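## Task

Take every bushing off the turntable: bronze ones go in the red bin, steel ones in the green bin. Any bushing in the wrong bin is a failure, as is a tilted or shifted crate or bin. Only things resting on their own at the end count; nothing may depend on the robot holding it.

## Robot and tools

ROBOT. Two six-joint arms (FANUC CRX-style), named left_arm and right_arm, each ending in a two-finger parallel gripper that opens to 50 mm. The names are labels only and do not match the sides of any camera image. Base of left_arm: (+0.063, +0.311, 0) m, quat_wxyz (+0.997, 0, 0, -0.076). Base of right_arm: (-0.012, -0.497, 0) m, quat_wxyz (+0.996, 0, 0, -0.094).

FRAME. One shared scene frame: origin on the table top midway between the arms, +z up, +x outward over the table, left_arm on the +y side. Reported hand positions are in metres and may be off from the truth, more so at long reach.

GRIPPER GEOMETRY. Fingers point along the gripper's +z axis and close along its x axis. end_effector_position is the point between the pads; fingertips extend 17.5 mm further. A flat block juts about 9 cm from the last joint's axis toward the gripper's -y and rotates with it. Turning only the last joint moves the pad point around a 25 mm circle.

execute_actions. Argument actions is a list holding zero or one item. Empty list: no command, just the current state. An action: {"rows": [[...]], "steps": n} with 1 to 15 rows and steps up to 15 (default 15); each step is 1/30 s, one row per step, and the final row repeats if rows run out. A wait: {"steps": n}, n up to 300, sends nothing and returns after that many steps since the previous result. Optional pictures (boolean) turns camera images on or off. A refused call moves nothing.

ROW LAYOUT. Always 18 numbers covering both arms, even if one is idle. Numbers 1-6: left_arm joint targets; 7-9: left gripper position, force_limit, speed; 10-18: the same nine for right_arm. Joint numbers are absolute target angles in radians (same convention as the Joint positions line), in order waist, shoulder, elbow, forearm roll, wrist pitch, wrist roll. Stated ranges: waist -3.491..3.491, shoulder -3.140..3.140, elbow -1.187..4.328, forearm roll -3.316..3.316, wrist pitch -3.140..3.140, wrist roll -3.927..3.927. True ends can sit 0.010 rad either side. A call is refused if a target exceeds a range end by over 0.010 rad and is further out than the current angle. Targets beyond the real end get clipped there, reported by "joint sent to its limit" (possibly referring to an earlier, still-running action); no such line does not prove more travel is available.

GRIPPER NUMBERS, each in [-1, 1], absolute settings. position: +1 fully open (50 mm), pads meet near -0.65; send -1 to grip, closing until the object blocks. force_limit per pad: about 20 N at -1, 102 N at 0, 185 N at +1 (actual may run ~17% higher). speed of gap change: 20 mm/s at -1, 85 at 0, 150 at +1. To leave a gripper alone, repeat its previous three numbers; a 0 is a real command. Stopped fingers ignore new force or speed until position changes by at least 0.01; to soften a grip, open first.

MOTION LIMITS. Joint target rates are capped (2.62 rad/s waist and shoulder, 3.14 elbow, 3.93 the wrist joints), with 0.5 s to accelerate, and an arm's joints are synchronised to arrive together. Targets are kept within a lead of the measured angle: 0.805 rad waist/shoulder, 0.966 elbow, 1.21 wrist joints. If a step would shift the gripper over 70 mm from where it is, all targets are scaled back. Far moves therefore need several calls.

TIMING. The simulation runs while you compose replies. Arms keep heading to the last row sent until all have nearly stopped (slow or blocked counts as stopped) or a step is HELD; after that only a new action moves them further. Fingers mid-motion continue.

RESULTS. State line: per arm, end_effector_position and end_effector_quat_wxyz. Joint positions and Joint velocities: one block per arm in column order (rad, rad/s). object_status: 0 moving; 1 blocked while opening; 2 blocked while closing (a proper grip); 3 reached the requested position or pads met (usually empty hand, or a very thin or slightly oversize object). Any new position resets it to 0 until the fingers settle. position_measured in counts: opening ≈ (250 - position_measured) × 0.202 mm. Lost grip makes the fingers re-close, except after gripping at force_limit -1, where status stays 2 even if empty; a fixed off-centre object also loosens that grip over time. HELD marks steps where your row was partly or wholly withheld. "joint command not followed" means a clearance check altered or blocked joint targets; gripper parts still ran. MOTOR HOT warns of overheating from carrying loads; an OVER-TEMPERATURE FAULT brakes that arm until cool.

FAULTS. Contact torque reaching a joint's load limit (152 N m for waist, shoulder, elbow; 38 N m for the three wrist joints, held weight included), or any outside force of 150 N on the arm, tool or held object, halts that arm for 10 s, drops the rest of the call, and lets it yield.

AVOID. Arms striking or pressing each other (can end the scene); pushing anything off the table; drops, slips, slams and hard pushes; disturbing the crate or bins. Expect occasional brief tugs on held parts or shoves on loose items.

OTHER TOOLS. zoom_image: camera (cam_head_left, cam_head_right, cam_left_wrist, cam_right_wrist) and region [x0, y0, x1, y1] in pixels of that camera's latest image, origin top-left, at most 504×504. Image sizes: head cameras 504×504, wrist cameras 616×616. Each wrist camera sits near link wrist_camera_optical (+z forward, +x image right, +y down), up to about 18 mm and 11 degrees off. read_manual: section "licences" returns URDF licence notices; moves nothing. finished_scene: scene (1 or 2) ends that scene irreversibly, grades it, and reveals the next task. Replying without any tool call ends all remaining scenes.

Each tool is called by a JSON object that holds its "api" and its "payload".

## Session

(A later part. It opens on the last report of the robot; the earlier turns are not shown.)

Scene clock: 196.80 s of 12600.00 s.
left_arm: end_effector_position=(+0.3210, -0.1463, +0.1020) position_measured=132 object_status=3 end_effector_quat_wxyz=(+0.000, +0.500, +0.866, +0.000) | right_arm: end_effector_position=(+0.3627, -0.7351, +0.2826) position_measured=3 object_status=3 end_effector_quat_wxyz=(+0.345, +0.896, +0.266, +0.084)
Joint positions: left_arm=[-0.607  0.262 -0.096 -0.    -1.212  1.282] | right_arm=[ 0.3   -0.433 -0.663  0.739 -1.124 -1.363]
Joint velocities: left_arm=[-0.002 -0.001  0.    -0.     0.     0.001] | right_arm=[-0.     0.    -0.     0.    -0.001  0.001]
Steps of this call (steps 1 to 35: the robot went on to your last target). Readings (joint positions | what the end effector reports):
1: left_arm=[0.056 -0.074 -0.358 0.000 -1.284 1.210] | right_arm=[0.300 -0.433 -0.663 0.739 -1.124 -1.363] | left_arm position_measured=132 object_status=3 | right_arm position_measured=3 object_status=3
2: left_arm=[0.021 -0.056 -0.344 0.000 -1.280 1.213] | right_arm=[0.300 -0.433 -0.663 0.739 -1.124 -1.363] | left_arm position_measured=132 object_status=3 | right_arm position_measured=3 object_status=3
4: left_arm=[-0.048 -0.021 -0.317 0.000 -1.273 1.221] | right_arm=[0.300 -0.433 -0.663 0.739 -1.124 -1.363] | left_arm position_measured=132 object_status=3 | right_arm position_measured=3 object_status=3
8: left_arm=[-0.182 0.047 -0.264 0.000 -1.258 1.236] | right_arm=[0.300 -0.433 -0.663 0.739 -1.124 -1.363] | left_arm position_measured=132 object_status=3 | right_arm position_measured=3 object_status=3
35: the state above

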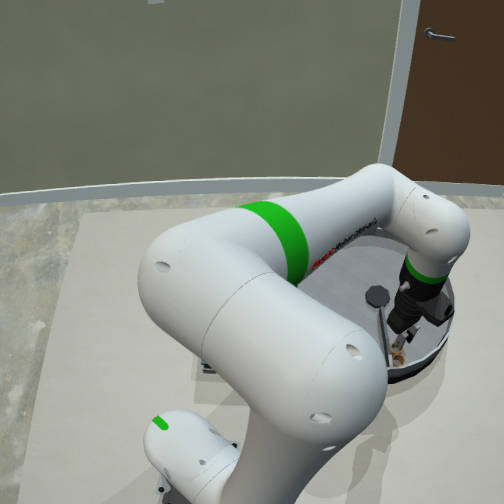

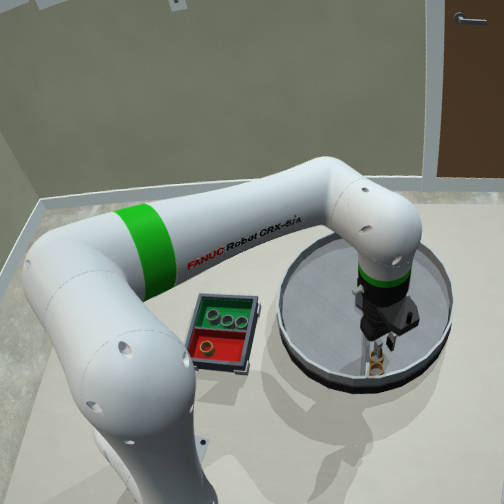

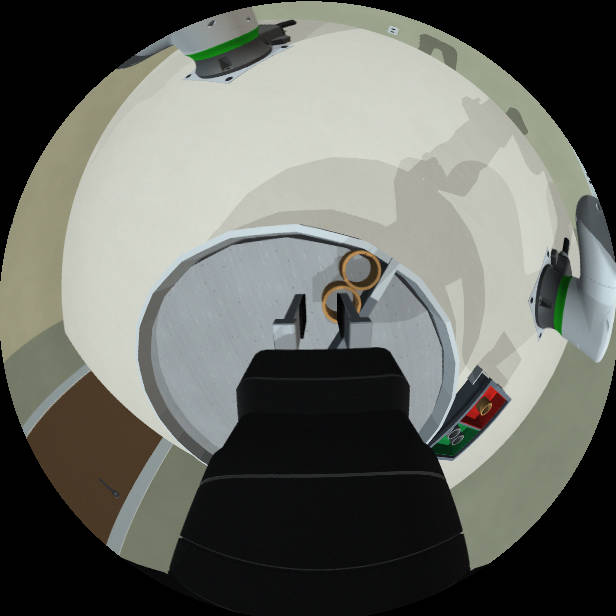

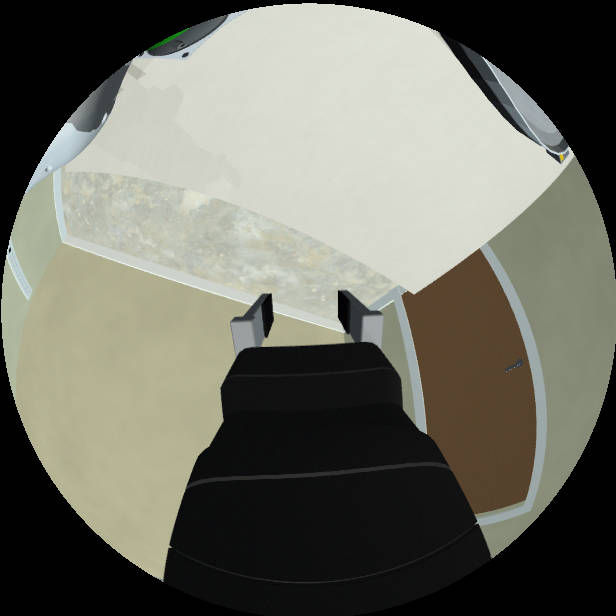

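{"api": "execute_actions", "payload": {"actions": [{"rows":[[-0.6066,0.285,-0.1293,0,-1.1565,1.282,0.14,-0.5,0,0.3,-0.433,-0.663,0.739,-1.124,-1.363,1,0,0]],"steps":10}], "pictures": false}}

{"api": "execute_actions", "payload": {"actions": [{"rows":[[-0.6066,0.285,-0.1293,0,-1.1565,1.282,-1,-0.5,0,0.3,-0.433,-0.663,0.739,-1.124,-1.363,1,0,0]]}], "pictures": false}}

{"api": "execute_actions", "payload": {"actions": [{"rows":[[-0.6066,0.229,-0.026,0,-1.316,1.282,-1,-0.5,0,0.3,-0.433,-0.663,0.739,-1.124,-1.363,1,0,0]],"steps":10}], "pictures": false}}

{"api": "execute_actions", "payload": {"actions": [{"rows":[[0.38,-0.353,-0.575,0,-1.349,1.34,-1,-0.5,0,0.3,-0.433,-0.663,0.739,-1.124,-1.363,1,0,0]]}], "pictures": false}}

{"api": "execute_actions", "payload": {"actions": [{"steps":24}], "pictures": false}}

{"api": "execute_actions", "payload": {"actions": [{"rows":[[0.38,-0.245,-0.7465,0,-1.069,1.34,-1,-0.5,0,0.3,-0.433,-0.663,0.739,-1.124,-1.363,1,0,0]]}], "pictures": false}}

{"api": "execute_actions", "payload": {"actions": [{"rows":[[0.38,-0.245,-0.7465,0,-1.069,1.34,-0.15,-0.5,0,0.3,-0.433,-0.663,0.739,-1.124,-1.363,1,0,0]],"steps":8}], "pictures": false}}

{"api": "execute_actions", "payload": {"actions": [{"rows":[[0.38,-0.353,-0.575,0,-1.349,1.34,-0.15,-0.5,0,0.3,-0.433,-0.663,0.739,-1.124,-1.363,1,0,0]],"steps":12}], "pictures": false}}

{"api": "execute_actions", "payload": {"actions": [{"rows":[[-0.6509,0.19,-0.074,0,-1.307,1.3265,0.14,-0.5,0,0.3,-0.433,-0.663,0.739,-1.124,-1.363,1,0,0]]}], "pictures": false}}

{"api": "execute_actions", "payload": {"actions": [{"steps":26}], "pictures": false}}

{"api": "execute_actions", "payload": {"actions": [{"rows":[[-0.6509,0.2242,-0.1439,0,-1.2027,1.3265,0.14,-0.5,0,0.3,-0.433,-0.663,0.739,-1.124,-1.363,1,0,0]]}]}}

{"api": "zoom_image", "payload": {"camera": "cam_left_wrist", "region": [280,260,400,350]}}

Scene clock: 213.13 s of 12600.00 s.
left_arm: end_effector_position=(+0.3209, -0.1463, +0.0773) position_measured=132 object_status=3 end_effector_quat_wxyz=(-0.000, +0.500, +0.866, -0.000) | right_arm: end_effector_position=(+0.3627, -0.7351, +0.2826) position_measured=3 object_status=3 end_effector_quat_wxyz=(+0.345, +0.896, +0.266, +0.084)
Joint positions: left_arm=[-0.607  0.285 -0.129  0.    -1.157  1.282] | right_arm=[ 0.3   -0.433 -0.663  0.739 -1.124 -1.363]
Joint velocities: left_arm=[ 0.    -0.    -0.001 -0.     0.     0.001] | right_arm=[-0.     0.    -0.    -0.001  0.     0.001]
Steps of this call (steps 1 to 15: the robot went on to your last target; steps 16 to 480: nothing new was sent; steps 481 to 490: all 10 steps of this action). Readings (joint positions | what the end effector reports):
481: left_arm=[-0.607 0.263 -0.096 0.000 -1.211 1.282] | right_arm=[0.300 -0.433 -0.663 0.739 -1.124 -1.363] | left_arm position_measured=132 object_status=3 | right_arm position_measured=3 object_status=3
482: left_arm=[-0.607 0.265 -0.100 0.000 -1.205 1.282] | right_arm=[0.300 -0.433 -0.663 0.739 -1.124 -1.363] | left_arm position_measured=132 object_status=3 | right_arm position_measured=3 object_status=3
484: left_arm=[-0.607 0.279 -0.120 0.000 -1.173 1.282] | right_arm=[0.300 -0.433 -0.663 0.739 -1.124 -1.363] | left_arm position_measured=132 object_status=3 | right_arm position_measured=3 object_status=3
488: left_arm=[-0.607 0.285 -0.129 0.000 -1.157 1.282] | right_arm=[0.300 -0.433 -0.663 0.739 -1.124 -1.363] | left_arm position_measured=132 object_status=3 | right_arm position_measured=3 object_status=3
490: the state above

Scene clock: 213.63 s of 12600.00 s.
left_arm: end_effector_position=(+0.3209, -0.1463, +0.0774) position_measured=212 object_status=2 end_effector_quat_wxyz=(+0.000, +0.500, +0.866, -0.000) | right_arm: end_effector_position=(+0.3627, -0.7351, +0.2826) position_measured=3 object_status=3 end_effector_quat_wxyz=(+0.345, +0.896, +0.266, +0.084)
Joint positions: left_arm=[-0.607  0.285 -0.129  0.    -1.156  1.282] | right_arm=[ 0.3   -0.433 -0.663  0.739 -1.124 -1.363]
Joint velocities: left_arm=[ 0.001 -0.001 -0.     0.    -0.001 -0.001] | right_arm=[ 0.001 -0.    -0.     0.    -0.001  0.   ]
Steps of this call (steps 1 to 15: all 15 steps of this action). Readings (joint positions | what the end effector reports):
1: left_arm=[-0.607 0.285 -0.129 0.000 -1.157 1.282] | right_arm=[0.300 -0.433 -0.663 0.739 -1.124 -1.363] | left_arm position_measured=141 object_status=0 | right_arm position_measured=3 object_status=3
2: left_arm=[-0.607 0.285 -0.129 0.000 -1.157 1.282] | right_arm=[0.300 -0.433 -0.663 0.739 -1.124 -1.363] | left_arm position_measured=155 object_status=0 | right_arm position_measured=3 object_status=3
4: left_arm=[-0.607 0.285 -0.129 0.000 -1.157 1.282] | right_arm=[0.300 -0.433 -0.663 0.739 -1.124 -1.363] | left_arm position_measured=183 object_status=0 | right_arm position_measured=3 object_status=3
8: left_arm=[-0.607 0.285 -0.129 0.000 -1.156 1.282] | right_arm=[0.300 -0.433 -0.663 0.739 -1.124 -1.363] | left_arm position_measured=212 object_status=0 | right_arm position_measured=3 object_status=3
15: the state above

Scene clock: 213.97 s of 12600.00 s.
left_arm: end_effector_position=(+0.3211, -0.1465, +0.1478) position_measured=212 object_status=2 end_effector_quat_wxyz=(-0.000, +0.500, +0.866, -0.000) | right_arm: end_effector_position=(+0.3627, -0.7351, +0.2826) position_measured=3 object_status=3 end_effector_quat_wxyz=(+0.345, +0.896, +0.266, +0.084)
Joint positions: left_arm=[-0.607  0.229 -0.026  0.    -1.316  1.282] | right_arm=[ 0.3   -0.433 -0.663  0.739 -1.124 -1.363]
Joint velocities: left_arm=[ 0.     0.002 -0.     0.    -0.013  0.001] | right_arm=[ 0.001  0.     0.     0.    -0.001 -0.002]
Steps of this call (steps 1 to 10: all 10 steps of this action). Readings (joint positions | what the end effector reports):
1: left_arm=[-0.607 0.285 -0.129 -0.000 -1.157 1.282] | right_arm=[0.300 -0.433 -0.663 0.739 -1.124 -1.363] | left_arm position_measured=212 object_status=2 | right_arm position_measured=3 object_status=3
2: left_arm=[-0.607 0.283 -0.126 -0.000 -1.163 1.282] | right_arm=[0.300 -0.433 -0.663 0.739 -1.124 -1.363] | left_arm position_measured=212 object_status=2 | right_arm position_measured=3 object_status=3
4: left_arm=[-0.607 0.270 -0.101 -0.000 -1.201 1.282] | right_arm=[0.300 -0.433 -0.663 0.739 -1.124 -1.363] | left_arm position_measured=212 object_status=2 | right_arm position_measured=3 object_status=3
8: left_arm=[-0.607 0.232 -0.032 0.000 -1.306 1.282] | right_arm=[0.300 -0.433 -0.663 0.739 -1.124 -1.363] | left_arm position_measured=212 object_status=2 | right_arm position_measured=3 object_status=3
10: the state above

Scene clock: 214.47 s of 12600.00 s.
left_arm: end_effector_position=(+0.3829, +0.0115, +0.1636) position_measured=212 object_status=2 end_effector_quat_wxyz=(-0.001, +0.323, +0.946, +0.000) | right_arm: end_effector_position=(+0.3627, -0.7351, +0.2826) position_measured=3 object_status=3 end_effector_quat_wxyz=(+0.345, +0.896, +0.266, +0.084)
Joint positions: left_arm=[-0.24  -0.001 -0.244  0.    -1.329  1.305] | right_arm=[ 0.3   -0.433 -0.663  0.739 -1.124 -1.363]
Joint velocities: left_arm=[ 0.999 -0.569 -0.534  0.    -0.033  0.056] | right_arm=[ 0.003 -0.    -0.    -0.     0.001 -0.001]
Steps of this call (steps 1 to 15: all 15 steps of this action). Readings (joint positions | what the end effector reports):
1: left_arm=[-0.606 0.229 -0.026 0.000 -1.316 1.282] | right_arm=[0.300 -0.433 -0.663 0.739 -1.124 -1.363] | left_arm position_measured=212 object_status=2 | right_arm position_measured=3 object_status=3
2: left_arm=[-0.603 0.226 -0.029 0.000 -1.316 1.282] | right_arm=[0.300 -0.433 -0.663 0.739 -1.124 -1.363] | left_arm position_measured=212 object_status=2 | right_arm position_measured=3 object_status=3
4: left_arm=[-0.578 0.208 -0.047 0.000 -1.317 1.284] | right_arm=[0.300 -0.433 -0.663 0.739 -1.124 -1.363] | left_arm position_measured=212 object_status=2 | right_arm position_measured=3 object_status=3
8: left_arm=[-0.467 0.131 -0.119 0.000 -1.321 1.292] | right_arm=[0.300 -0.433 -0.663 0.739 -1.124 -1.363] | left_arm position_measured=212 object_status=2 | right_arm position_measured=3 object_status=3
15: the state above

Scene clock: 215.27 s of 12600.00 s.
left_arm: end_effector_position=(+0.3627, +0.2217, +0.1470) position_measured=212 object_status=2 end_effector_quat_wxyz=(-0.000, +0.002, +1.000, -0.000) | right_arm: end_effector_position=(+0.3627, -0.7351, +0.2826) position_measured=3 object_status=3 end_effector_quat_wxyz=(+0.345, +0.896, +0.266, +0.084)
Joint positions: left_arm=[ 0.38  -0.353 -0.575 -0.    -1.349  1.34 ] | right_arm=[ 0.3   -0.433 -0.663  0.739 -1.124 -1.363]
Joint velocities: left_arm=[-0.    -0.001 -0.001 -0.    -0.001  0.   ] | right_arm=[ 0.    -0.     0.     0.001  0.001  0.001]
Steps of this call (steps 1 to 24: the robot went on to your last target). Readings (joint positions | what the end effector reports):
1: left_arm=[-0.206 -0.020 -0.262 0.000 -1.330 1.307] | right_arm=[0.300 -0.433 -0.663 0.739 -1.124 -1.363] | left_arm position_measured=212 object_status=2 | right_arm position_measured=3 object_status=3
2: left_arm=[-0.172 -0.040 -0.280 0.000 -1.331 1.309] | right_arm=[0.300 -0.433 -0.663 0.739 -1.124 -1.363] | left_arm position_measured=212 object_status=2 | right_arm position_measured=3 object_status=3
4: left_arm=[-0.101 -0.080 -0.318 0.000 -1.333 1.313] | right_arm=[0.300 -0.433 -0.663 0.739 -1.124 -1.363] | left_arm position_measured=212 object_status=2 | right_arm position_measured=3 object_status=3
8: left_arm=[0.045 -0.163 -0.396 0.000 -1.338 1.321] | right_arm=[0.300 -0.433 -0.663 0.739 -1.124 -1.363] | left_arm position_measured=212 object_status=2 | right_arm position_measured=3 object_status=3
24: the state above

Scene clock: 215.77 s of 12600.00 s.
left_arm: end_effector_position=(+0.3629, +0.2218, +0.0482) position_measured=212 object_status=2 end_effector_quat_wxyz=(+0.000, +0.002, +1.000, +0.000) | right_arm: end_effector_position=(+0.3627, -0.7351, +0.2826) position_measured=3 object_status=3 end_effector_quat_wxyz=(+0.345, +0.896, +0.266, +0.084)
Joint positions: left_arm=[ 0.38  -0.245 -0.746 -0.    -1.069  1.34 ] | right_arm=[ 0.3   -0.433 -0.663  0.739 -1.124 -1.363]
Joint velocities: left_arm=[-0.     0.001 -0.002 -0.001  0.002 -0.   ] | right_arm=[ 0.    -0.     0.     0.    -0.    -0.001]
Steps of this call (steps 1 to 15: all 15 steps of this action). Readings (joint positions | what the end effector reports):
1: left_arm=[0.380 -0.353 -0.575 -0.000 -1.349 1.340] | right_arm=[0.300 -0.433 -0.663 0.739 -1.124 -1.363] | left_arm position_measured=212 object_status=2 | right_arm position_measured=3 object_status=3
2: left_arm=[0.380 -0.351 -0.579 -0.000 -1.343 1.340] | right_arm=[0.300 -0.433 -0.663 0.739 -1.124 -1.363] | left_arm position_measured=212 object_status=2 | right_arm position_measured=3 object_status=3
4: left_arm=[0.380 -0.336 -0.602 -0.000 -1.305 1.340] | right_arm=[0.300 -0.433 -0.663 0.739 -1.124 -1.363] | left_arm position_measured=212 object_status=2 | right_arm position_measured=3 object_status=3
8: left_arm=[0.380 -0.275 -0.698 -0.000 -1.149 1.340] | right_arm=[0.300 -0.433 -0.663 0.739 -1.124 -1.363] | left_arm position_measured=212 object_status=2 | right_arm position_measured=3 object_status=3
15: the state above

Scene clock: 216.03 s of 12600.00 s.
left_arm: end_effector_position=(+0.3627, +0.2218, +0.0480) position_measured=175 object_status=0 end_effector_quat_wxyz=(+0.000, +0.002, +1.000, +0.000) | right_arm: end_effector_position=(+0.3627, -0.7351, +0.2826) position_measured=3 object_status=3 end_effector_quat_wxyz=(+0.345, +0.896, +0.266, +0.084)
Joint positions: left_arm=[ 0.38  -0.245 -0.746 -0.    -1.069  1.34 ] | right_arm=[ 0.3   -0.433 -0.663  0.739 -1.124 -1.363]
Joint velocities: left_arm=[-0.001 -0.    -0.001  0.    -0.     0.   ] | right_arm=[ 0. -0.  0. -0.  0.  0.]
Steps of this call (steps 1 to 8: all 8 steps of this action). Readings (joint positions | what the end effector reports):
1: left_arm=[0.380 -0.245 -0.746 -0.000 -1.069 1.340] | right_arm=[0.300 -0.433 -0.663 0.739 -1.124 -1.363] | left_arm position_measured=204 object_status=0 | right_arm position_measured=3 object_status=3
2: left_arm=[0.380 -0.245 -0.746 -0.000 -1.069 1.340] | right_arm=[0.300 -0.433 -0.663 0.739 -1.124 -1.363] | left_arm position_measured=190 object_status=0 | right_arm position_measured=3 object_status=3
4: left_arm=[0.380 -0.245 -0.746 -0.000 -1.069 1.340] | right_arm=[0.300 -0.433 -0.663 0.739 -1.124 -1.363] | left_arm position_measured=175 object_status=0 | right_arm position_measured=3 object_status=3
8: the state above

Scene clock: 216.43 s of 12600.00 s.
left_arm: end_effector_position=(+0.3628, +0.2218, +0.1466) position_measured=175 object_status=3 end_effector_quat_wxyz=(+0.000, +0.002, +1.000, +0.000) | right_arm: end_effector_position=(+0.3627, -0.7351, +0.2826) position_measured=3 object_status=3 end_effector_quat_wxyz=(+0.345, +0.896, +0.266, +0.084)
Joint positions: left_arm=[ 0.38  -0.353 -0.576 -0.    -1.347  1.34 ] | right_arm=[ 0.3   -0.433 -0.663  0.739 -1.124 -1.363]
Joint velocities: left_arm=[-0.001 -0.031  0.05  -0.001 -0.084  0.   ] | right_arm=[-0.001  0.     0.    -0.001  0.001 -0.001]
Steps of this call (steps 1 to 12: all 12 steps of this action). Readings (joint positions | what the end effector reports):
1: left_arm=[0.380 -0.245 -0.746 -0.000 -1.069 1.340] | right_arm=[0.300 -0.433 -0.663 0.739 -1.124 -1.363] | left_arm position_measured=175 object_status=0 | right_arm position_measured=3 object_status=3
2: left_arm=[0.380 -0.247 -0.743 -0.000 -1.075 1.340] | right_arm=[0.300 -0.433 -0.663 0.739 -1.124 -1.363] | left_arm position_measured=175 object_status=0 | right_arm position_measured=3 object_status=3
4: left_arm=[0.380 -0.262 -0.720 -0.000 -1.113 1.340] | right_arm=[0.300 -0.433 -0.663 0.739 -1.124 -1.363] | left_arm position_measured=175 object_status=3 | right_arm position_measured=3 object_status=3
8: left_arm=[0.380 -0.322 -0.624 -0.000 -1.269 1.340] | right_arm=[0.300 -0.433 -0.663 0.739 -1.124 -1.363] | left_arm position_measured=175 object_status=3 | right_arm position_measured=3 object_status=3
12: the state above

Scene clock: 216.93 s of 12600.00 s.
left_arm: end_effector_position=(+0.3930, +0.0924, +0.1615) position_measured=132 object_status=3 end_effector_quat_wxyz=(+0.001, +0.209, +0.978, +0.000) | right_arm: end_effector_position=(+0.3627, -0.7351, +0.2826) position_measured=3 object_status=3 end_effector_quat_wxyz=(+0.345, +0.896, +0.266, +0.084)
Joint positions: left_arm=[-0.032 -0.116 -0.358 -0.    -1.328  1.334] | right_arm=[ 0.3   -0.433 -0.663  0.739 -1.124 -1.363]
Joint velocities: left_arm=[-1.064  0.525  0.486 -0.001  0.036 -0.014] | right_arm=[ 0.001  0.    -0.     0.    -0.001 -0.   ]
Steps of this call (steps 1 to 15: all 15 steps of this action). Readings (joint positions | what the end effector reports):
1: left_arm=[0.380 -0.353 -0.575 -0.000 -1.348 1.340] | right_arm=[0.300 -0.433 -0.663 0.739 -1.124 -1.363] | left_arm position_measured=167 object_status=0 | right_arm position_measured=3 object_status=3
2: left_arm=[0.376 -0.350 -0.573 -0.000 -1.348 1.340] | right_arm=[0.300 -0.433 -0.663 0.739 -1.124 -1.363] | left_arm position_measured=153 object_status=0 | right_arm position_measured=3 object_status=3
4: left_arm=[0.351 -0.332 -0.557 -0.000 -1.345 1.340] | right_arm=[0.300 -0.433 -0.663 0.739 -1.124 -1.363] | left_arm position_measured=132 object_status=0 | right_arm position_measured=3 object_status=3
8: left_arm=[0.231 -0.253 -0.484 -0.000 -1.338 1.338] | right_arm=[0.300 -0.433 -0.663 0.739 -1.124 -1.363] | left_arm position_measured=132 object_status=0 | right_arm position_measured=3 object_status=3
15: the state above

Scene clock: 217.80 s of 12600.00 s.
left_arm: end_effector_position=(+0.2896, -0.1463, +0.1474) position_measured=132 object_status=3 end_effector_quat_wxyz=(-0.000, +0.500, +0.866, +0.000) | right_arm: end_effector_position=(+0.3627, -0.7351, +0.2826) position_measured=3 object_status=3 end_effector_quat_wxyz=(+0.345, +0.896, +0.266, +0.084)
Joint positions: left_arm=[-0.651  0.19  -0.074 -0.    -1.307  1.327] | right_arm=[ 0.3   -0.433 -0.663  0.739 -1.124 -1.363]
Joint velocities: left_arm=[ 0.     0.002  0.    -0.001  0.     0.   ] | right_arm=[ 0.001  0.     0.    -0.001 -0.001  0.   ]
Steps of this call (steps 1 to 26: the robot went on to your last target). Readings (joint positions | what the end effector reports):
1: left_arm=[-0.067 -0.099 -0.341 -0.000 -1.327 1.334] | right_arm=[0.300 -0.433 -0.663 0.739 -1.124 -1.363] | left_arm position_measured=132 object_status=3 | right_arm position_measured=3 object_status=3
2: left_arm=[-0.103 -0.081 -0.325 -0.000 -1.326 1.334] | right_arm=[0.300 -0.433 -0.663 0.739 -1.124 -1.363] | left_arm position_measured=132 object_status=3 | right_arm position_measured=3 object_status=3
4: left_arm=[-0.172 -0.047 -0.293 -0.000 -1.324 1.333] | right_arm=[0.300 -0.433 -0.663 0.739 -1.124 -1.363] | left_arm position_measured=132 object_status=3 | right_arm position_measured=3 object_status=3
8: left_arm=[-0.307 0.020 -0.231 -0.000 -1.319 1.331] | right_arm=[0.300 -0.433 -0.663 0.739 -1.124 -1.363] | left_arm position_measured=132 object_status=3 | right_arm position_measured=3 object_status=3
26: the state above

Scene clock: 218.30 s of 12600.00 s.
left_arm: end_effector_position=(+0.2895, -0.1463, +0.1020) position_measured=132 object_status=3 end_effector_quat_wxyz=(+0.000, +0.500, +0.866, -0.000) | right_arm: end_effector_position=(+0.3627, -0.7351, +0.2826) position_measured=3 object_status=3 end_effector_quat_wxyz=(+0.345, +0.896, +0.266, +0.084)
Joint positions: left_arm=[-0.651  0.224 -0.144 -0.    -1.203  1.326] | right_arm=[ 0.3   -0.433 -0.663  0.739 -1.124 -1.363]
Joint velocities: left_arm=[ 0.     0.    -0.002 -0.    -0.    -0.   ] | right_arm=[ 0.002  0.    -0.     0.001 -0.     0.001]
Steps of this call (steps 1 to 15: all 15 steps of this action). Readings (joint positions | what the end effector reports):
1: left_arm=[-0.651 0.190 -0.074 -0.000 -1.306 1.327] | right_arm=[0.300 -0.433 -0.663 0.739 -1.124 -1.363] | left_arm position_measured=132 object_status=3 | right_arm position_measured=3 object_status=3
2: left_arm=[-0.651 0.192 -0.078 0.000 -1.300 1.327] | right_arm=[0.300 -0.433 -0.663 0.739 -1.124 -1.363] | left_arm position_measured=132 object_status=3 | right_arm position_measured=3 object_status=3
4: left_arm=[-0.651 0.204 -0.103 0.000 -1.263 1.327] | right_arm=[0.300 -0.433 -0.663 0.739 -1.124 -1.363] | left_arm position_measured=132 object_status=3 | right_arm position_measured=3 object_status=3
8: left_arm=[-0.651 0.224 -0.144 -0.000 -1.203 1.327] | right_arm=[0.300 -0.433 -0.663 0.739 -1.124 -1.363] | left_arm position_measured=132 object_status=3 | right_arm position_measured=3 object_status=3
15: the state above

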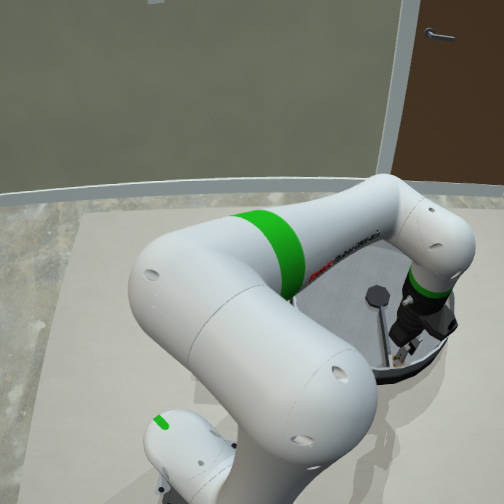

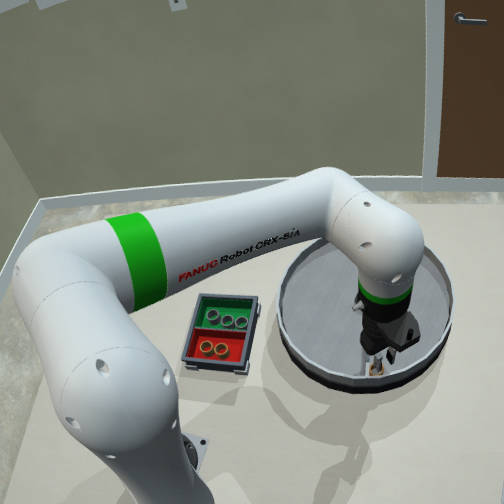

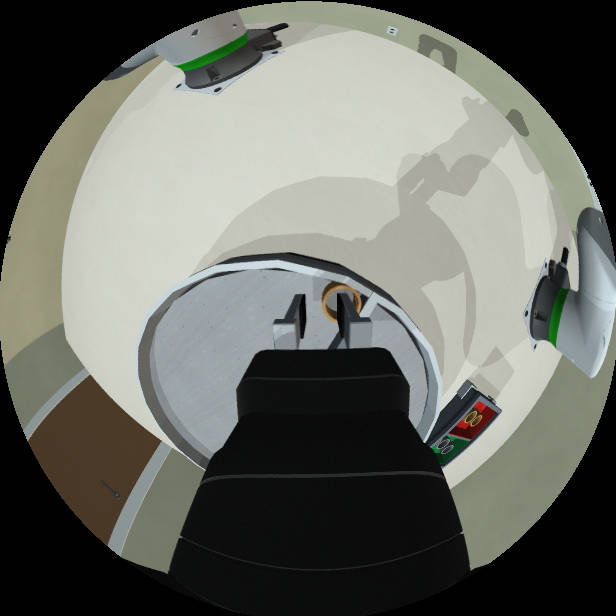

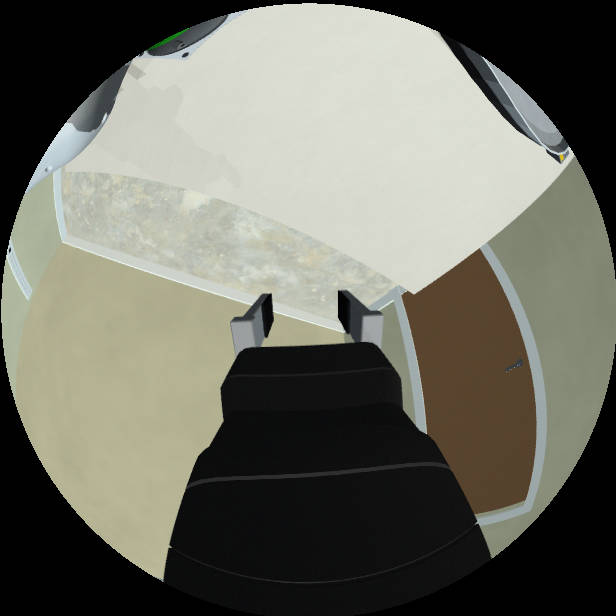

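Region (280, 260, 400, 350) of cam_left_wrist's 616x616 image, scaled by 4.200, with more detail than that image has; it fills the top 378 rows of this view, and the rest is white.

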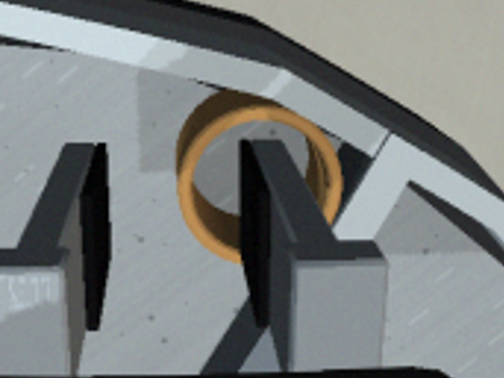

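{"api": "execute_actions", "payload": {"actions": [{"rows":[[-0.6509,0.2472,-0.1769,0,-1.1467,1.3265,0.14,-0.5,0,0.3,-0.433,-0.663,0.739,-1.124,-1.363,1,0,0]],"steps":10}], "pictures": false}}

{"api": "execute_actions", "payload": {"actions": [{"rows":[[-0.6509,0.2472,-0.1769,0,-1.1467,1.3265,-1,-0.5,0,0.3,-0.433,-0.663,0.739,-1.124,-1.363,1,0,0]]}], "pictures": false}}

{"api": "execute_actions", "payload": {"actions": [{"rows":[[-0.6509,0.19,-0.074,0,-1.307,1.3265,-1,-0.5,0,0.3,-0.433,-0.663,0.739,-1.124,-1.363,1,0,0]],"steps":10}], "pictures": false}}

{"api": "execute_actions", "payload": {"actions": [{"rows":[[0.27,-0.353,-0.575,0,-1.349,1.65,-1,-0.5,0,0.3,-0.433,-0.663,0.739,-1.124,-1.363,1,0,0]]}], "pictures": false}}

{"api": "execute_actions", "payload": {"actions": [{"steps":24}], "pictures": false}}

{"api": "execute_actions", "payload": {"actions": [{"rows":[[0.27,-0.245,-0.7465,0,-1.069,1.65,-1,-0.5,0,0.3,-0.433,-0.663,0.739,-1.124,-1.363,1,0,0]]}], "pictures": false}}

{"api": "execute_actions", "payload": {"actions": [{"rows":[[0.27,-0.245,-0.7465,0,-1.069,1.65,-0.15,-0.5,0,0.3,-0.433,-0.663,0.739,-1.124,-1.363,1,0,0]],"steps":8}], "pictures": false}}

{"api": "execute_actions", "payload": {"actions": [{"rows":[[0.27,-0.353,-0.575,0,-1.349,1.65,-0.15,-0.5,0,0.3,-0.433,-0.663,0.739,-1.124,-1.363,1,0,0]]}]}}

Scene clock: 229.17 s of 12600.00 s.
left_arm: end_effector_position=(+0.2893, -0.1462, +0.0776) position_measured=132 object_status=3 end_effector_quat_wxyz=(-0.000, +0.500, +0.866, -0.000) | right_arm: end_effector_position=(+0.3627, -0.7351, +0.2826) position_measured=3 object_status=3 end_effector_quat_wxyz=(+0.345, +0.896, +0.266, +0.084)
Joint positions: left_arm=[-0.651  0.247 -0.177  0.    -1.147  1.327] | right_arm=[ 0.3   -0.433 -0.663  0.739 -1.124 -1.363]
Joint velocities: left_arm=[ 0.    -0.001 -0.001  0.     0.    -0.   ] | right_arm=[-0.002 -0.     0.     0.001 -0.001 -0.001]
Steps of this call (steps 1 to 15: the robot went on to your last target; steps 16 to 316: nothing new was sent; steps 317 to 326: all 10 steps of this action). Readings (joint positions | what the end effector reports):
317: left_arm=[-0.651 0.224 -0.144 0.000 -1.202 1.326] | right_arm=[0.300 -0.433 -0.663 0.739 -1.124 -1.363] | left_arm position_measured=132 object_status=3 | right_arm position_measured=3 object_status=3
318: left_arm=[-0.651 0.226 -0.148 0.000 -1.196 1.326] | right_arm=[0.300 -0.433 -0.663 0.739 -1.124 -1.363] | left_arm position_measured=132 object_status=3 | right_arm position_measured=3 object_status=3
320: left_arm=[-0.651 0.240 -0.167 0.000 -1.163 1.326] | right_arm=[0.300 -0.433 -0.663 0.739 -1.124 -1.363] | left_arm position_measured=132 object_status=3 | right_arm position_measured=3 object_status=3
324: left_arm=[-0.651 0.247 -0.177 0.000 -1.147 1.326] | right_arm=[0.300 -0.433 -0.663 0.739 -1.124 -1.363] | left_arm position_measured=132 object_status=3 | right_arm position_measured=3 object_status=3
326: the state above

Scene clock: 229.67 s of 12600.00 s.
left_arm: end_effector_position=(+0.2894, -0.1462, +0.0776) position_measured=212 object_status=2 end_effector_quat_wxyz=(-0.000, +0.500, +0.866, +0.000) | right_arm: end_effector_position=(+0.3627, -0.7351, +0.2826) position_measured=3 object_status=3 end_effector_quat_wxyz=(+0.345, +0.896, +0.266, +0.084)
Joint positions: left_arm=[-0.651  0.247 -0.177 -0.    -1.147  1.326] | right_arm=[ 0.3   -0.433 -0.663  0.739 -1.124 -1.363]
Joint velocities: left_arm=[ 0.    -0.001  0.001 -0.001 -0.     0.001] | right_arm=[-0.001  0.     0.     0.001 -0.001 -0.   ]
Steps of this call (steps 1 to 15: all 15 steps of this action). Readings (joint positions | what the end effector reports):
1: left_arm=[-0.651 0.247 -0.177 0.000 -1.147 1.326] | right_arm=[0.300 -0.433 -0.663 0.739 -1.124 -1.363] | left_arm position_measured=141 object_status=0 | right_arm position_measured=3 object_status=3
2: left_arm=[-0.651 0.247 -0.177 0.000 -1.147 1.327] | right_arm=[0.300 -0.433 -0.663 0.739 -1.124 -1.363] | left_arm position_measured=155 object_status=0 | right_arm position_measured=3 object_status=3
4: left_arm=[-0.651 0.247 -0.177 0.000 -1.147 1.326] | right_arm=[0.300 -0.433 -0.663 0.739 -1.124 -1.363] | left_arm position_measured=183 object_status=0 | right_arm position_measured=3 object_status=3
8: left_arm=[-0.651 0.247 -0.177 0.000 -1.147 1.326] | right_arm=[0.300 -0.433 -0.663 0.739 -1.124 -1.363] | left_arm position_measured=212 object_status=0 | right_arm position_measured=3 object_status=3
15: the state above

Scene clock: 230.00 s of 12600.00 s.
left_arm: end_effector_position=(+0.2896, -0.1464, +0.1474) position_measured=212 object_status=2 end_effector_quat_wxyz=(+0.000, +0.500, +0.866, -0.000) | right_arm: end_effector_position=(+0.3627, -0.7351, +0.2826) position_measured=3 object_status=3 end_effector_quat_wxyz=(+0.345, +0.896, +0.266, +0.084)
Joint positions: left_arm=[-0.651  0.19  -0.074  0.    -1.307  1.326] | right_arm=[ 0.3   -0.433 -0.663  0.739 -1.124 -1.363]
Joint velocities: left_arm=[-0.001  0.    -0.001  0.    -0.014 -0.001] | right_arm=[-0.001  0.    -0.     0.     0.001  0.001]
Steps of this call (steps 1 to 10: all 10 steps of this action). Readings (joint positions | what the end effector reports):
1: left_arm=[-0.651 0.247 -0.177 -0.000 -1.147 1.326] | right_arm=[0.300 -0.433 -0.663 0.739 -1.124 -1.363] | left_arm position_measured=212 object_status=2 | right_arm position_measured=3 object_status=3
2: left_arm=[-0.651 0.245 -0.173 -0.000 -1.153 1.326] | right_arm=[0.300 -0.433 -0.663 0.739 -1.124 -1.363] | left_arm position_measured=212 object_status=2 | right_arm position_measured=3 object_status=3
4: left_arm=[-0.651 0.232 -0.149 -0.000 -1.191 1.326] | right_arm=[0.300 -0.433 -0.663 0.739 -1.124 -1.363] | left_arm position_measured=212 object_status=2 | right_arm position_measured=3 object_status=3
8: left_arm=[-0.651 0.193 -0.080 0.000 -1.297 1.326] | right_arm=[0.300 -0.433 -0.663 0.739 -1.124 -1.363] | left_arm position_measured=212 object_status=2 | right_arm position_measured=3 object_status=3
10: the state above

Scene clock: 230.50 s of 12600.00 s.
left_arm: end_effector_position=(+0.3608, +0.0036, +0.1614) position_measured=212 object_status=2 end_effector_quat_wxyz=(-0.001, +0.267, +0.964, +0.000) | right_arm: end_effector_position=(+0.3627, -0.7351, +0.2826) position_measured=3 object_status=3 end_effector_quat_wxyz=(+0.345, +0.896, +0.266, +0.084)
Joint positions: left_arm=[-0.278 -0.036 -0.284  0.    -1.324  1.461] | right_arm=[ 0.3   -0.433 -0.663  0.739 -1.124 -1.363]
Joint velocities: left_arm=[ 1.018 -0.589 -0.541 -0.001 -0.045  0.35 ] | right_arm=[-0.001 -0.    -0.     0.001 -0.    -0.001]
Steps of this call (steps 1 to 15: all 15 steps of this action). Readings (joint positions | what the end effector reports):
1: left_arm=[-0.651 0.190 -0.074 0.000 -1.307 1.326] | right_arm=[0.300 -0.433 -0.663 0.739 -1.124 -1.363] | left_arm position_measured=212 object_status=2 | right_arm position_measured=3 object_status=3
2: left_arm=[-0.647 0.187 -0.077 0.000 -1.307 1.327] | right_arm=[0.300 -0.433 -0.663 0.739 -1.124 -1.363] | left_arm position_measured=212 object_status=2 | right_arm position_measured=3 object_status=3
4: left_arm=[-0.622 0.170 -0.094 0.000 -1.308 1.338] | right_arm=[0.300 -0.433 -0.663 0.739 -1.124 -1.363] | left_arm position_measured=212 object_status=2 | right_arm position_measured=3 object_status=3
8: left_arm=[-0.510 0.098 -0.160 0.000 -1.314 1.381] | right_arm=[0.300 -0.433 -0.663 0.739 -1.124 -1.363] | left_arm position_measured=212 object_status=2 | right_arm position_measured=3 object_status=3
15: the state above

Scene clock: 231.30 s of 12600.00 s.
left_arm: end_effector_position=(+0.3588, +0.1897, +0.1470) position_measured=212 object_status=2 end_effector_quat_wxyz=(-0.000, -0.098, +0.995, +0.000) | right_arm: end_effector_position=(+0.3627, -0.7351, +0.2826) position_measured=3 object_status=3 end_effector_quat_wxyz=(+0.345, +0.896, +0.266, +0.084)
Joint positions: left_arm=[ 0.27  -0.353 -0.575 -0.    -1.349  1.65 ] | right_arm=[ 0.3   -0.433 -0.663  0.739 -1.124 -1.363]
Joint velocities: left_arm=[ 0.    -0.002 -0.001 -0.     0.001 -0.   ] | right_arm=[ 0.    -0.     0.    -0.001  0.    -0.001]
Steps of this call (steps 1 to 24: the robot went on to your last target). Readings (joint positions | what the end effector reports):
1: left_arm=[-0.243 -0.056 -0.302 0.000 -1.326 1.473] | right_arm=[0.300 -0.433 -0.663 0.739 -1.124 -1.363] | left_arm position_measured=212 object_status=2 | right_arm position_measured=3 object_status=3
2: left_arm=[-0.208 -0.077 -0.321 0.000 -1.328 1.485] | right_arm=[0.300 -0.433 -0.663 0.739 -1.124 -1.363] | left_arm position_measured=212 object_status=2 | right_arm position_measured=3 object_status=3
4: left_arm=[-0.136 -0.118 -0.359 0.000 -1.331 1.510] | right_arm=[0.300 -0.433 -0.663 0.739 -1.124 -1.363] | left_arm position_measured=212 object_status=2 | right_arm position_measured=3 object_status=3
8: left_arm=[0.013 -0.205 -0.439 0.000 -1.337 1.562] | right_arm=[0.300 -0.433 -0.663 0.739 -1.124 -1.363] | left_arm position_measured=212 object_status=2 | right_arm position_measured=3 object_status=3
24: the state above

Scene clock: 231.80 s of 12600.00 s.
left_arm: end_effector_position=(+0.3590, +0.1897, +0.0482) position_measured=212 object_status=2 end_effector_quat_wxyz=(+0.000, -0.098, +0.995, -0.000) | right_arm: end_effector_position=(+0.3627, -0.7351, +0.2826) position_measured=3 object_status=3 end_effector_quat_wxyz=(+0.345, +0.896, +0.266, +0.084)
Joint positions: left_arm=[ 0.27  -0.245 -0.746  0.    -1.069  1.65 ] | right_arm=[ 0.3   -0.433 -0.663  0.739 -1.124 -1.363]
Joint velocities: left_arm=[-0.001  0.001 -0.001 -0.     0.002  0.001] | right_arm=[-0.     0.     0.    -0.    -0.     0.001]
Steps of this call (steps 1 to 15: all 15 steps of this action). Readings (joint positions | what the end effector reports):
1: left_arm=[0.270 -0.353 -0.575 -0.000 -1.349 1.650] | right_arm=[0.300 -0.433 -0.663 0.739 -1.124 -1.363] | left_arm position_measured=212 object_status=2 | right_arm position_measured=3 object_status=3
2: left_arm=[0.270 -0.351 -0.579 0.000 -1.343 1.650] | right_arm=[0.300 -0.433 -0.663 0.739 -1.124 -1.363] | left_arm position_measured=212 object_status=2 | right_arm position_measured=3 object_status=3
4: left_arm=[0.270 -0.336 -0.602 0.000 -1.305 1.650] | right_arm=[0.300 -0.433 -0.663 0.739 -1.124 -1.363] | left_arm position_measured=212 object_status=2 | right_arm position_measured=3 object_status=3
8: left_arm=[0.270 -0.275 -0.698 0.000 -1.149 1.650] | right_arm=[0.300 -0.433 -0.663 0.739 -1.124 -1.363] | left_arm position_measured=212 object_status=2 | right_arm position_measured=3 object_status=3
15: the state above

Scene clock: 232.07 s of 12600.00 s.
left_arm: end_effector_position=(+0.3589, +0.1897, +0.0480) position_measured=175 object_status=0 end_effector_quat_wxyz=(+0.000, -0.098, +0.995, -0.000) | right_arm: end_effector_position=(+0.3627, -0.7351, +0.2826) position_measured=3 object_status=3 end_effector_quat_wxyz=(+0.345, +0.896, +0.266, +0.084)
Joint positions: left_arm=[ 0.27  -0.245 -0.746  0.    -1.069  1.65 ] | right_arm=[ 0.3   -0.433 -0.663  0.739 -1.124 -1.363]
Joint velocities: left_arm=[ 0.001 -0.     0.001  0.    -0.    -0.   ] | right_arm=[ 0.002  0.    -0.     0.001  0.     0.001]
Steps of this call (steps 1 to 8: all 8 steps of this action). Readings (joint positions | what the end effector reports):
1: left_arm=[0.270 -0.245 -0.746 0.000 -1.069 1.650] | right_arm=[0.300 -0.433 -0.663 0.739 -1.124 -1.363] | left_arm position_measured=204 object_status=0 | right_arm position_measured=3 object_status=3
2: left_arm=[0.270 -0.245 -0.746 0.000 -1.069 1.650] | right_arm=[0.300 -0.433 -0.663 0.739 -1.124 -1.363] | left_arm position_measured=190 object_status=0 | right_arm position_measured=3 object_status=3
4: left_arm=[0.270 -0.245 -0.746 0.000 -1.069 1.650] | right_arm=[0.300 -0.433 -0.663 0.739 -1.124 -1.363] | left_arm position_measured=175 object_status=0 | right_arm position_measured=3 object_status=3
8: the state above

Scene clock: 232.57 s of 12600.00 s.
left_arm: end_effector_position=(+0.3587, +0.1897, +0.1469) position_measured=175 object_status=3 end_effector_quat_wxyz=(-0.000, -0.098, +0.995, -0.000) | right_arm: end_effector_position=(+0.3627, -0.7351, +0.2826) position_measured=3 object_status=3 end_effector_quat_wxyz=(+0.345, +0.896, +0.266, +0.084)
Joint positions: left_arm=[ 0.27  -0.353 -0.575  0.    -1.349  1.65 ] | right_arm=[ 0.3   -0.433 -0.663  0.739 -1.124 -1.363]
Joint velocities: left_arm=[ 0.001  0.001  0.002  0.    -0.001 -0.   ] | right_arm=[-0.     0.     0.    -0.    -0.    -0.001]
Steps of this call (steps 1 to 15: all 15 steps of this action). Readings (joint positions | what the end effector reports):
1: left_arm=[0.270 -0.245 -0.746 0.000 -1.069 1.650] | right_arm=[0.300 -0.433 -0.663 0.739 -1.124 -1.363] | left_arm position_measured=175 object_status=0 | right_arm position_measured=3 object_status=3
2: left_arm=[0.270 -0.247 -0.743 -0.000 -1.075 1.650] | right_arm=[0.300 -0.433 -0.663 0.739 -1.124 -1.363] | left_arm position_measured=175 object_status=0 | right_arm position_measured=3 object_status=3
4: left_arm=[0.270 -0.262 -0.720 -0.000 -1.113 1.650] | right_arm=[0.300 -0.433 -0.663 0.739 -1.124 -1.363] | left_arm position_measured=175 object_status=3 | right_arm position_measured=3 object_status=3
8: left_arm=[0.270 -0.322 -0.624 -0.000 -1.269 1.650] | right_arm=[0.300 -0.433 -0.663 0.739 -1.124 -1.363] | left_arm position_measured=175 object_status=3 | right_arm position_measured=3 object_status=3
15: the state above

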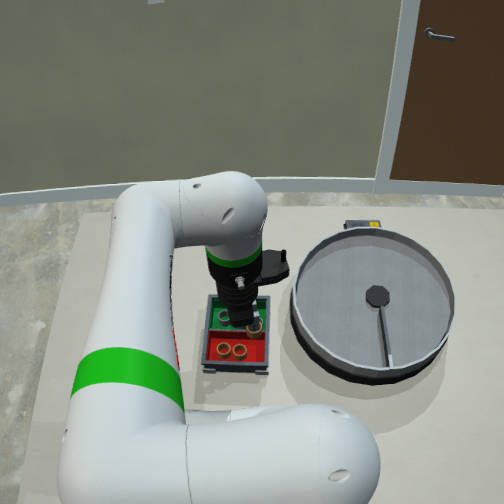

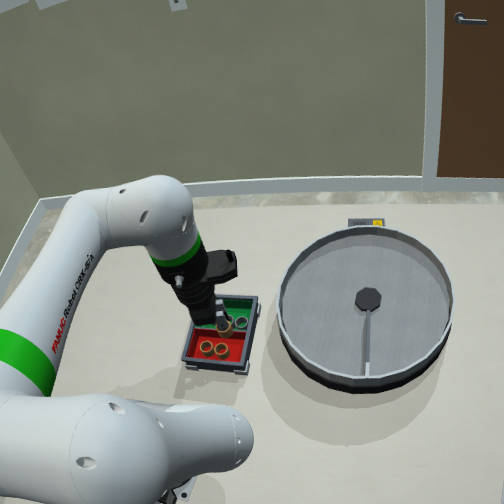

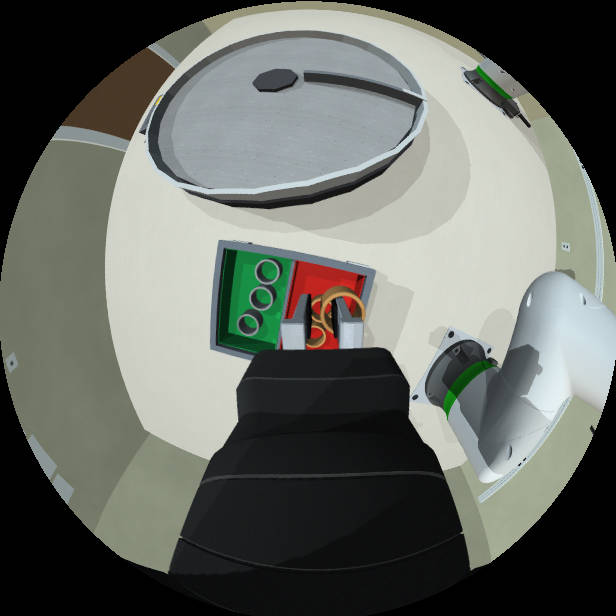

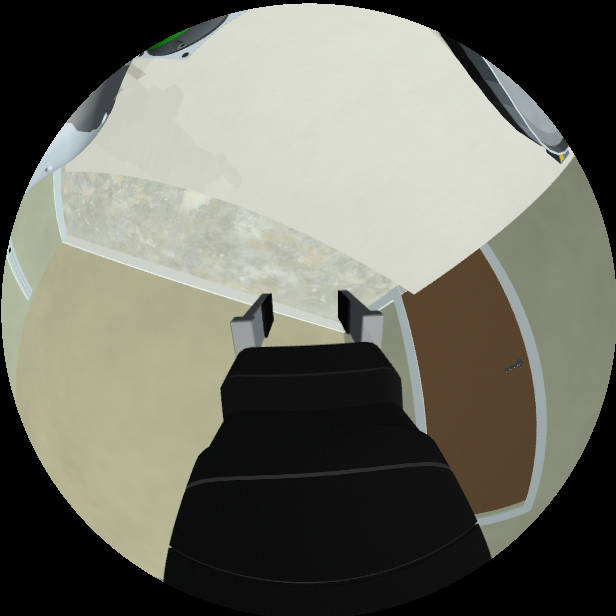

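Wedged on the finger. Lower, then jerk the fingers open.

{"api": "execute_actions", "payload": {"actions": [{"rows":[[0.27,-0.238,-0.753,0,-1.056,1.65,-0.3,-0.9,0,0.3,-0.433,-0.663,0.739,-1.124,-1.363,1,0,0]]}], "pictures": false}}

{"api": "execute_actions", "payload": {"actions": [{"rows":[[0.27,-0.238,-0.753,0,-1.056,1.65,0.1,-0.9,1,0.3,-0.433,-0.663,0.739,-1.124,-1.363,1,0,0]]}], "pictures": false}}

{"api": "execute_actions", "payload": {"actions": [{"rows":[[0.27,-0.353,-0.575,0,-1.349,1.65,0.08,-0.9,1,0.3,-0.433,-0.663,0.739,-1.124,-1.363,1,0,0]]}]}}

Scene clock: 238.97 s of 12600.00 s.
left_arm: end_effector_position=(+0.3588, +0.1897, +0.0438) position_measured=198 object_status=3 end_effector_quat_wxyz=(+0.000, -0.098, +0.995, +0.000) | right_arm: end_effector_position=(+0.3627, -0.7351, +0.2826) position_measured=3 object_status=3 end_effector_quat_wxyz=(+0.345, +0.896, +0.266, +0.084)
Joint positions: left_arm=[ 0.27  -0.238 -0.753 -0.    -1.056  1.65 ] | right_arm=[ 0.3   -0.433 -0.663  0.739 -1.124 -1.363]
Joint velocities: left_arm=[-0.001  0.001 -0.001 -0.     0.001 -0.   ] | right_arm=[ 0.001  0.    -0.     0.    -0.001  0.   ]
Steps of this call (steps 1 to 15: the robot went on to your last target; steps 16 to 177: nothing new was sent; steps 178 to 192: all 15 steps of this action). Readings (joint positions | what the end effector reports):
178: left_arm=[0.270 -0.353 -0.575 -0.000 -1.349 1.650] | right_arm=[0.300 -0.433 -0.663 0.739 -1.124 -1.363] | left_arm position_measured=184 object_status=0 | right_arm position_measured=3 object_status=3
179: left_arm=[0.270 -0.351 -0.578 -0.000 -1.343 1.650] | right_arm=[0.300 -0.433 -0.663 0.739 -1.124 -1.363] | left_arm position_measured=194 object_status=0 | right_arm position_measured=3 object_status=3
181: left_arm=[0.270 -0.336 -0.602 0.000 -1.305 1.650] | right_arm=[0.300 -0.433 -0.663 0.739 -1.124 -1.363] | left_arm position_measured=198 object_status=0 | right_arm position_measured=3 object_status=3
185: left_arm=[0.270 -0.274 -0.698 -0.000 -1.147 1.650] | right_arm=[0.300 -0.433 -0.663 0.739 -1.124 -1.363] | left_arm position_measured=198 object_status=0 | right_arm position_measured=3 object_status=3
192: the state above

Scene clock: 239.47 s of 12600.00 s.
left_arm: end_effector_position=(+0.3587, +0.1897, +0.0437) position_measured=138 object_status=3 end_effector_quat_wxyz=(-0.000, -0.098, +0.995, -0.000) | right_arm: end_effector_position=(+0.3627, -0.7351, +0.2826) position_measured=3 object_status=3 end_effector_quat_wxyz=(+0.345, +0.896, +0.266, +0.084)
Joint positions: left_arm=[ 0.27  -0.238 -0.753 -0.    -1.056  1.65 ] | right_arm=[ 0.3   -0.433 -0.663  0.739 -1.124 -1.363]
Joint velocities: left_arm=[ 0.     0.001  0.    -0.001 -0.001 -0.   ] | right_arm=[ 0.001  0.     0.    -0.     0.     0.   ]
Steps of this call (steps 1 to 15: all 15 steps of this action). Readings (joint positions | what the end effector reports):
1: left_arm=[0.270 -0.238 -0.753 -0.000 -1.056 1.650] | right_arm=[0.300 -0.433 -0.663 0.739 -1.124 -1.363] | left_arm position_measured=183 object_status=0 | right_arm position_measured=3 object_status=3
2: left_arm=[0.270 -0.238 -0.753 -0.000 -1.056 1.650] | right_arm=[0.300 -0.433 -0.663 0.739 -1.124 -1.363] | left_arm position_measured=158 object_status=0 | right_arm position_measured=3 object_status=3
4: left_arm=[0.270 -0.238 -0.753 -0.000 -1.056 1.650] | right_arm=[0.300 -0.433 -0.663 0.739 -1.124 -1.363] | left_arm position_measured=138 object_status=0 | right_arm position_measured=3 object_status=3
8: left_arm=[0.270 -0.238 -0.753 -0.000 -1.056 1.650] | right_arm=[0.300 -0.433 -0.663 0.739 -1.124 -1.363] | left_arm position_measured=138 object_status=0 | right_arm position_measured=3 object_status=3
15: the state above

Scene clock: 239.97 s of 12600.00 s.
left_arm: end_effector_position=(+0.3587, +0.1897, +0.1469) position_measured=140 object_status=3 end_effector_quat_wxyz=(-0.000, -0.098, +0.995, -0.000) | right_arm: end_effector_position=(+0.3627, -0.7351, +0.2826) position_measured=3 object_status=3 end_effector_quat_wxyz=(+0.345, +0.896, +0.266, +0.084)
Joint positions: left_arm=[ 0.27  -0.353 -0.575  0.    -1.349  1.65 ] | right_arm=[ 0.3   -0.433 -0.663  0.739 -1.124 -1.363]
Joint velocities: left_arm=[-0.    -0.001 -0.     0.    -0.003  0.   ] | right_arm=[ 0.001  0.    -0.    -0.001 -0.001  0.   ]
Steps of this call (steps 1 to 15: all 15 steps of this action). Readings (joint positions | what the end effector reports):
1: left_arm=[0.270 -0.238 -0.753 -0.000 -1.056 1.650] | right_arm=[0.300 -0.433 -0.663 0.739 -1.124 -1.363] | left_arm position_measured=139 object_status=0 | right_arm position_measured=3 object_status=3
2: left_arm=[0.270 -0.240 -0.750 0.000 -1.062 1.650] | right_arm=[0.300 -0.433 -0.663 0.739 -1.124 -1.363] | left_arm position_measured=140 object_status=0 | right_arm position_measured=3 object_status=3
4: left_arm=[0.270 -0.255 -0.726 0.000 -1.100 1.650] | right_arm=[0.300 -0.433 -0.663 0.739 -1.124 -1.363] | left_arm position_measured=140 object_status=0 | right_arm position_measured=3 object_status=3
8: left_arm=[0.270 -0.317 -0.630 0.000 -1.257 1.650] | right_arm=[0.300 -0.433 -0.663 0.739 -1.124 -1.363] | left_arm position_measured=140 object_status=3 | right_arm position_measured=3 object_status=3
15: the state above

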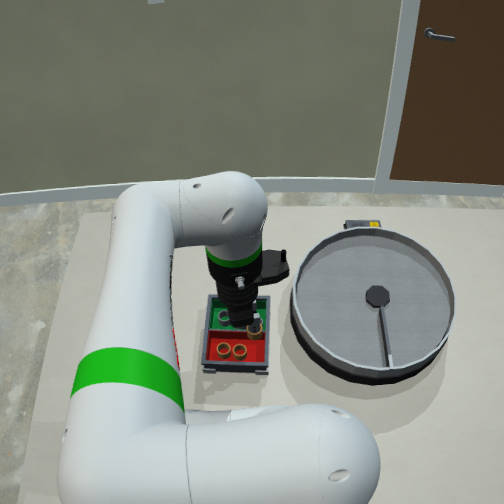

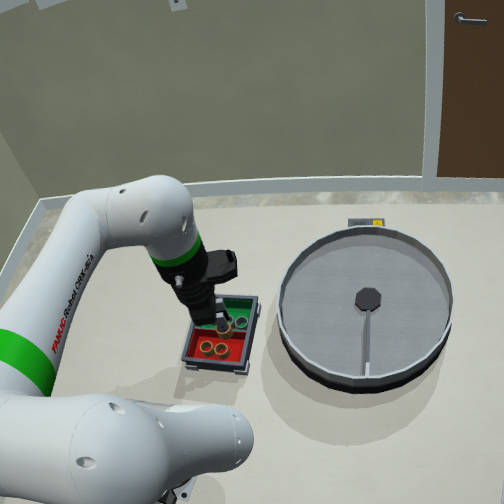

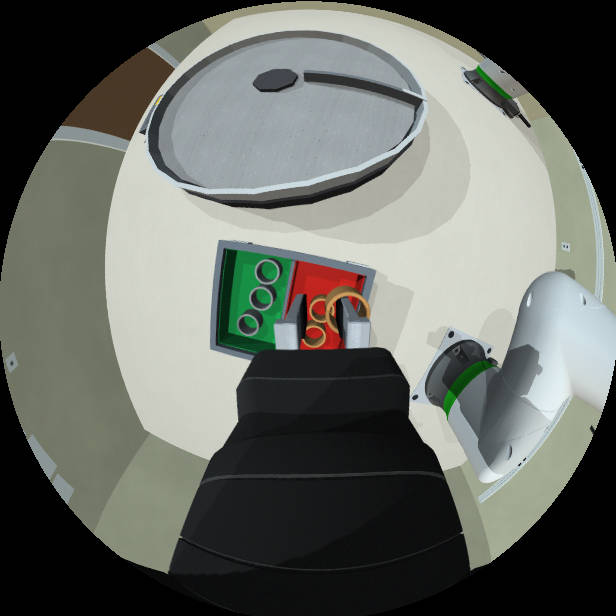

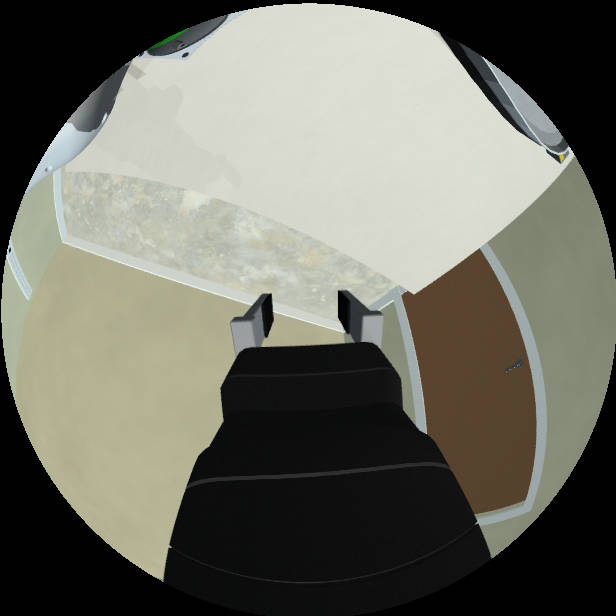

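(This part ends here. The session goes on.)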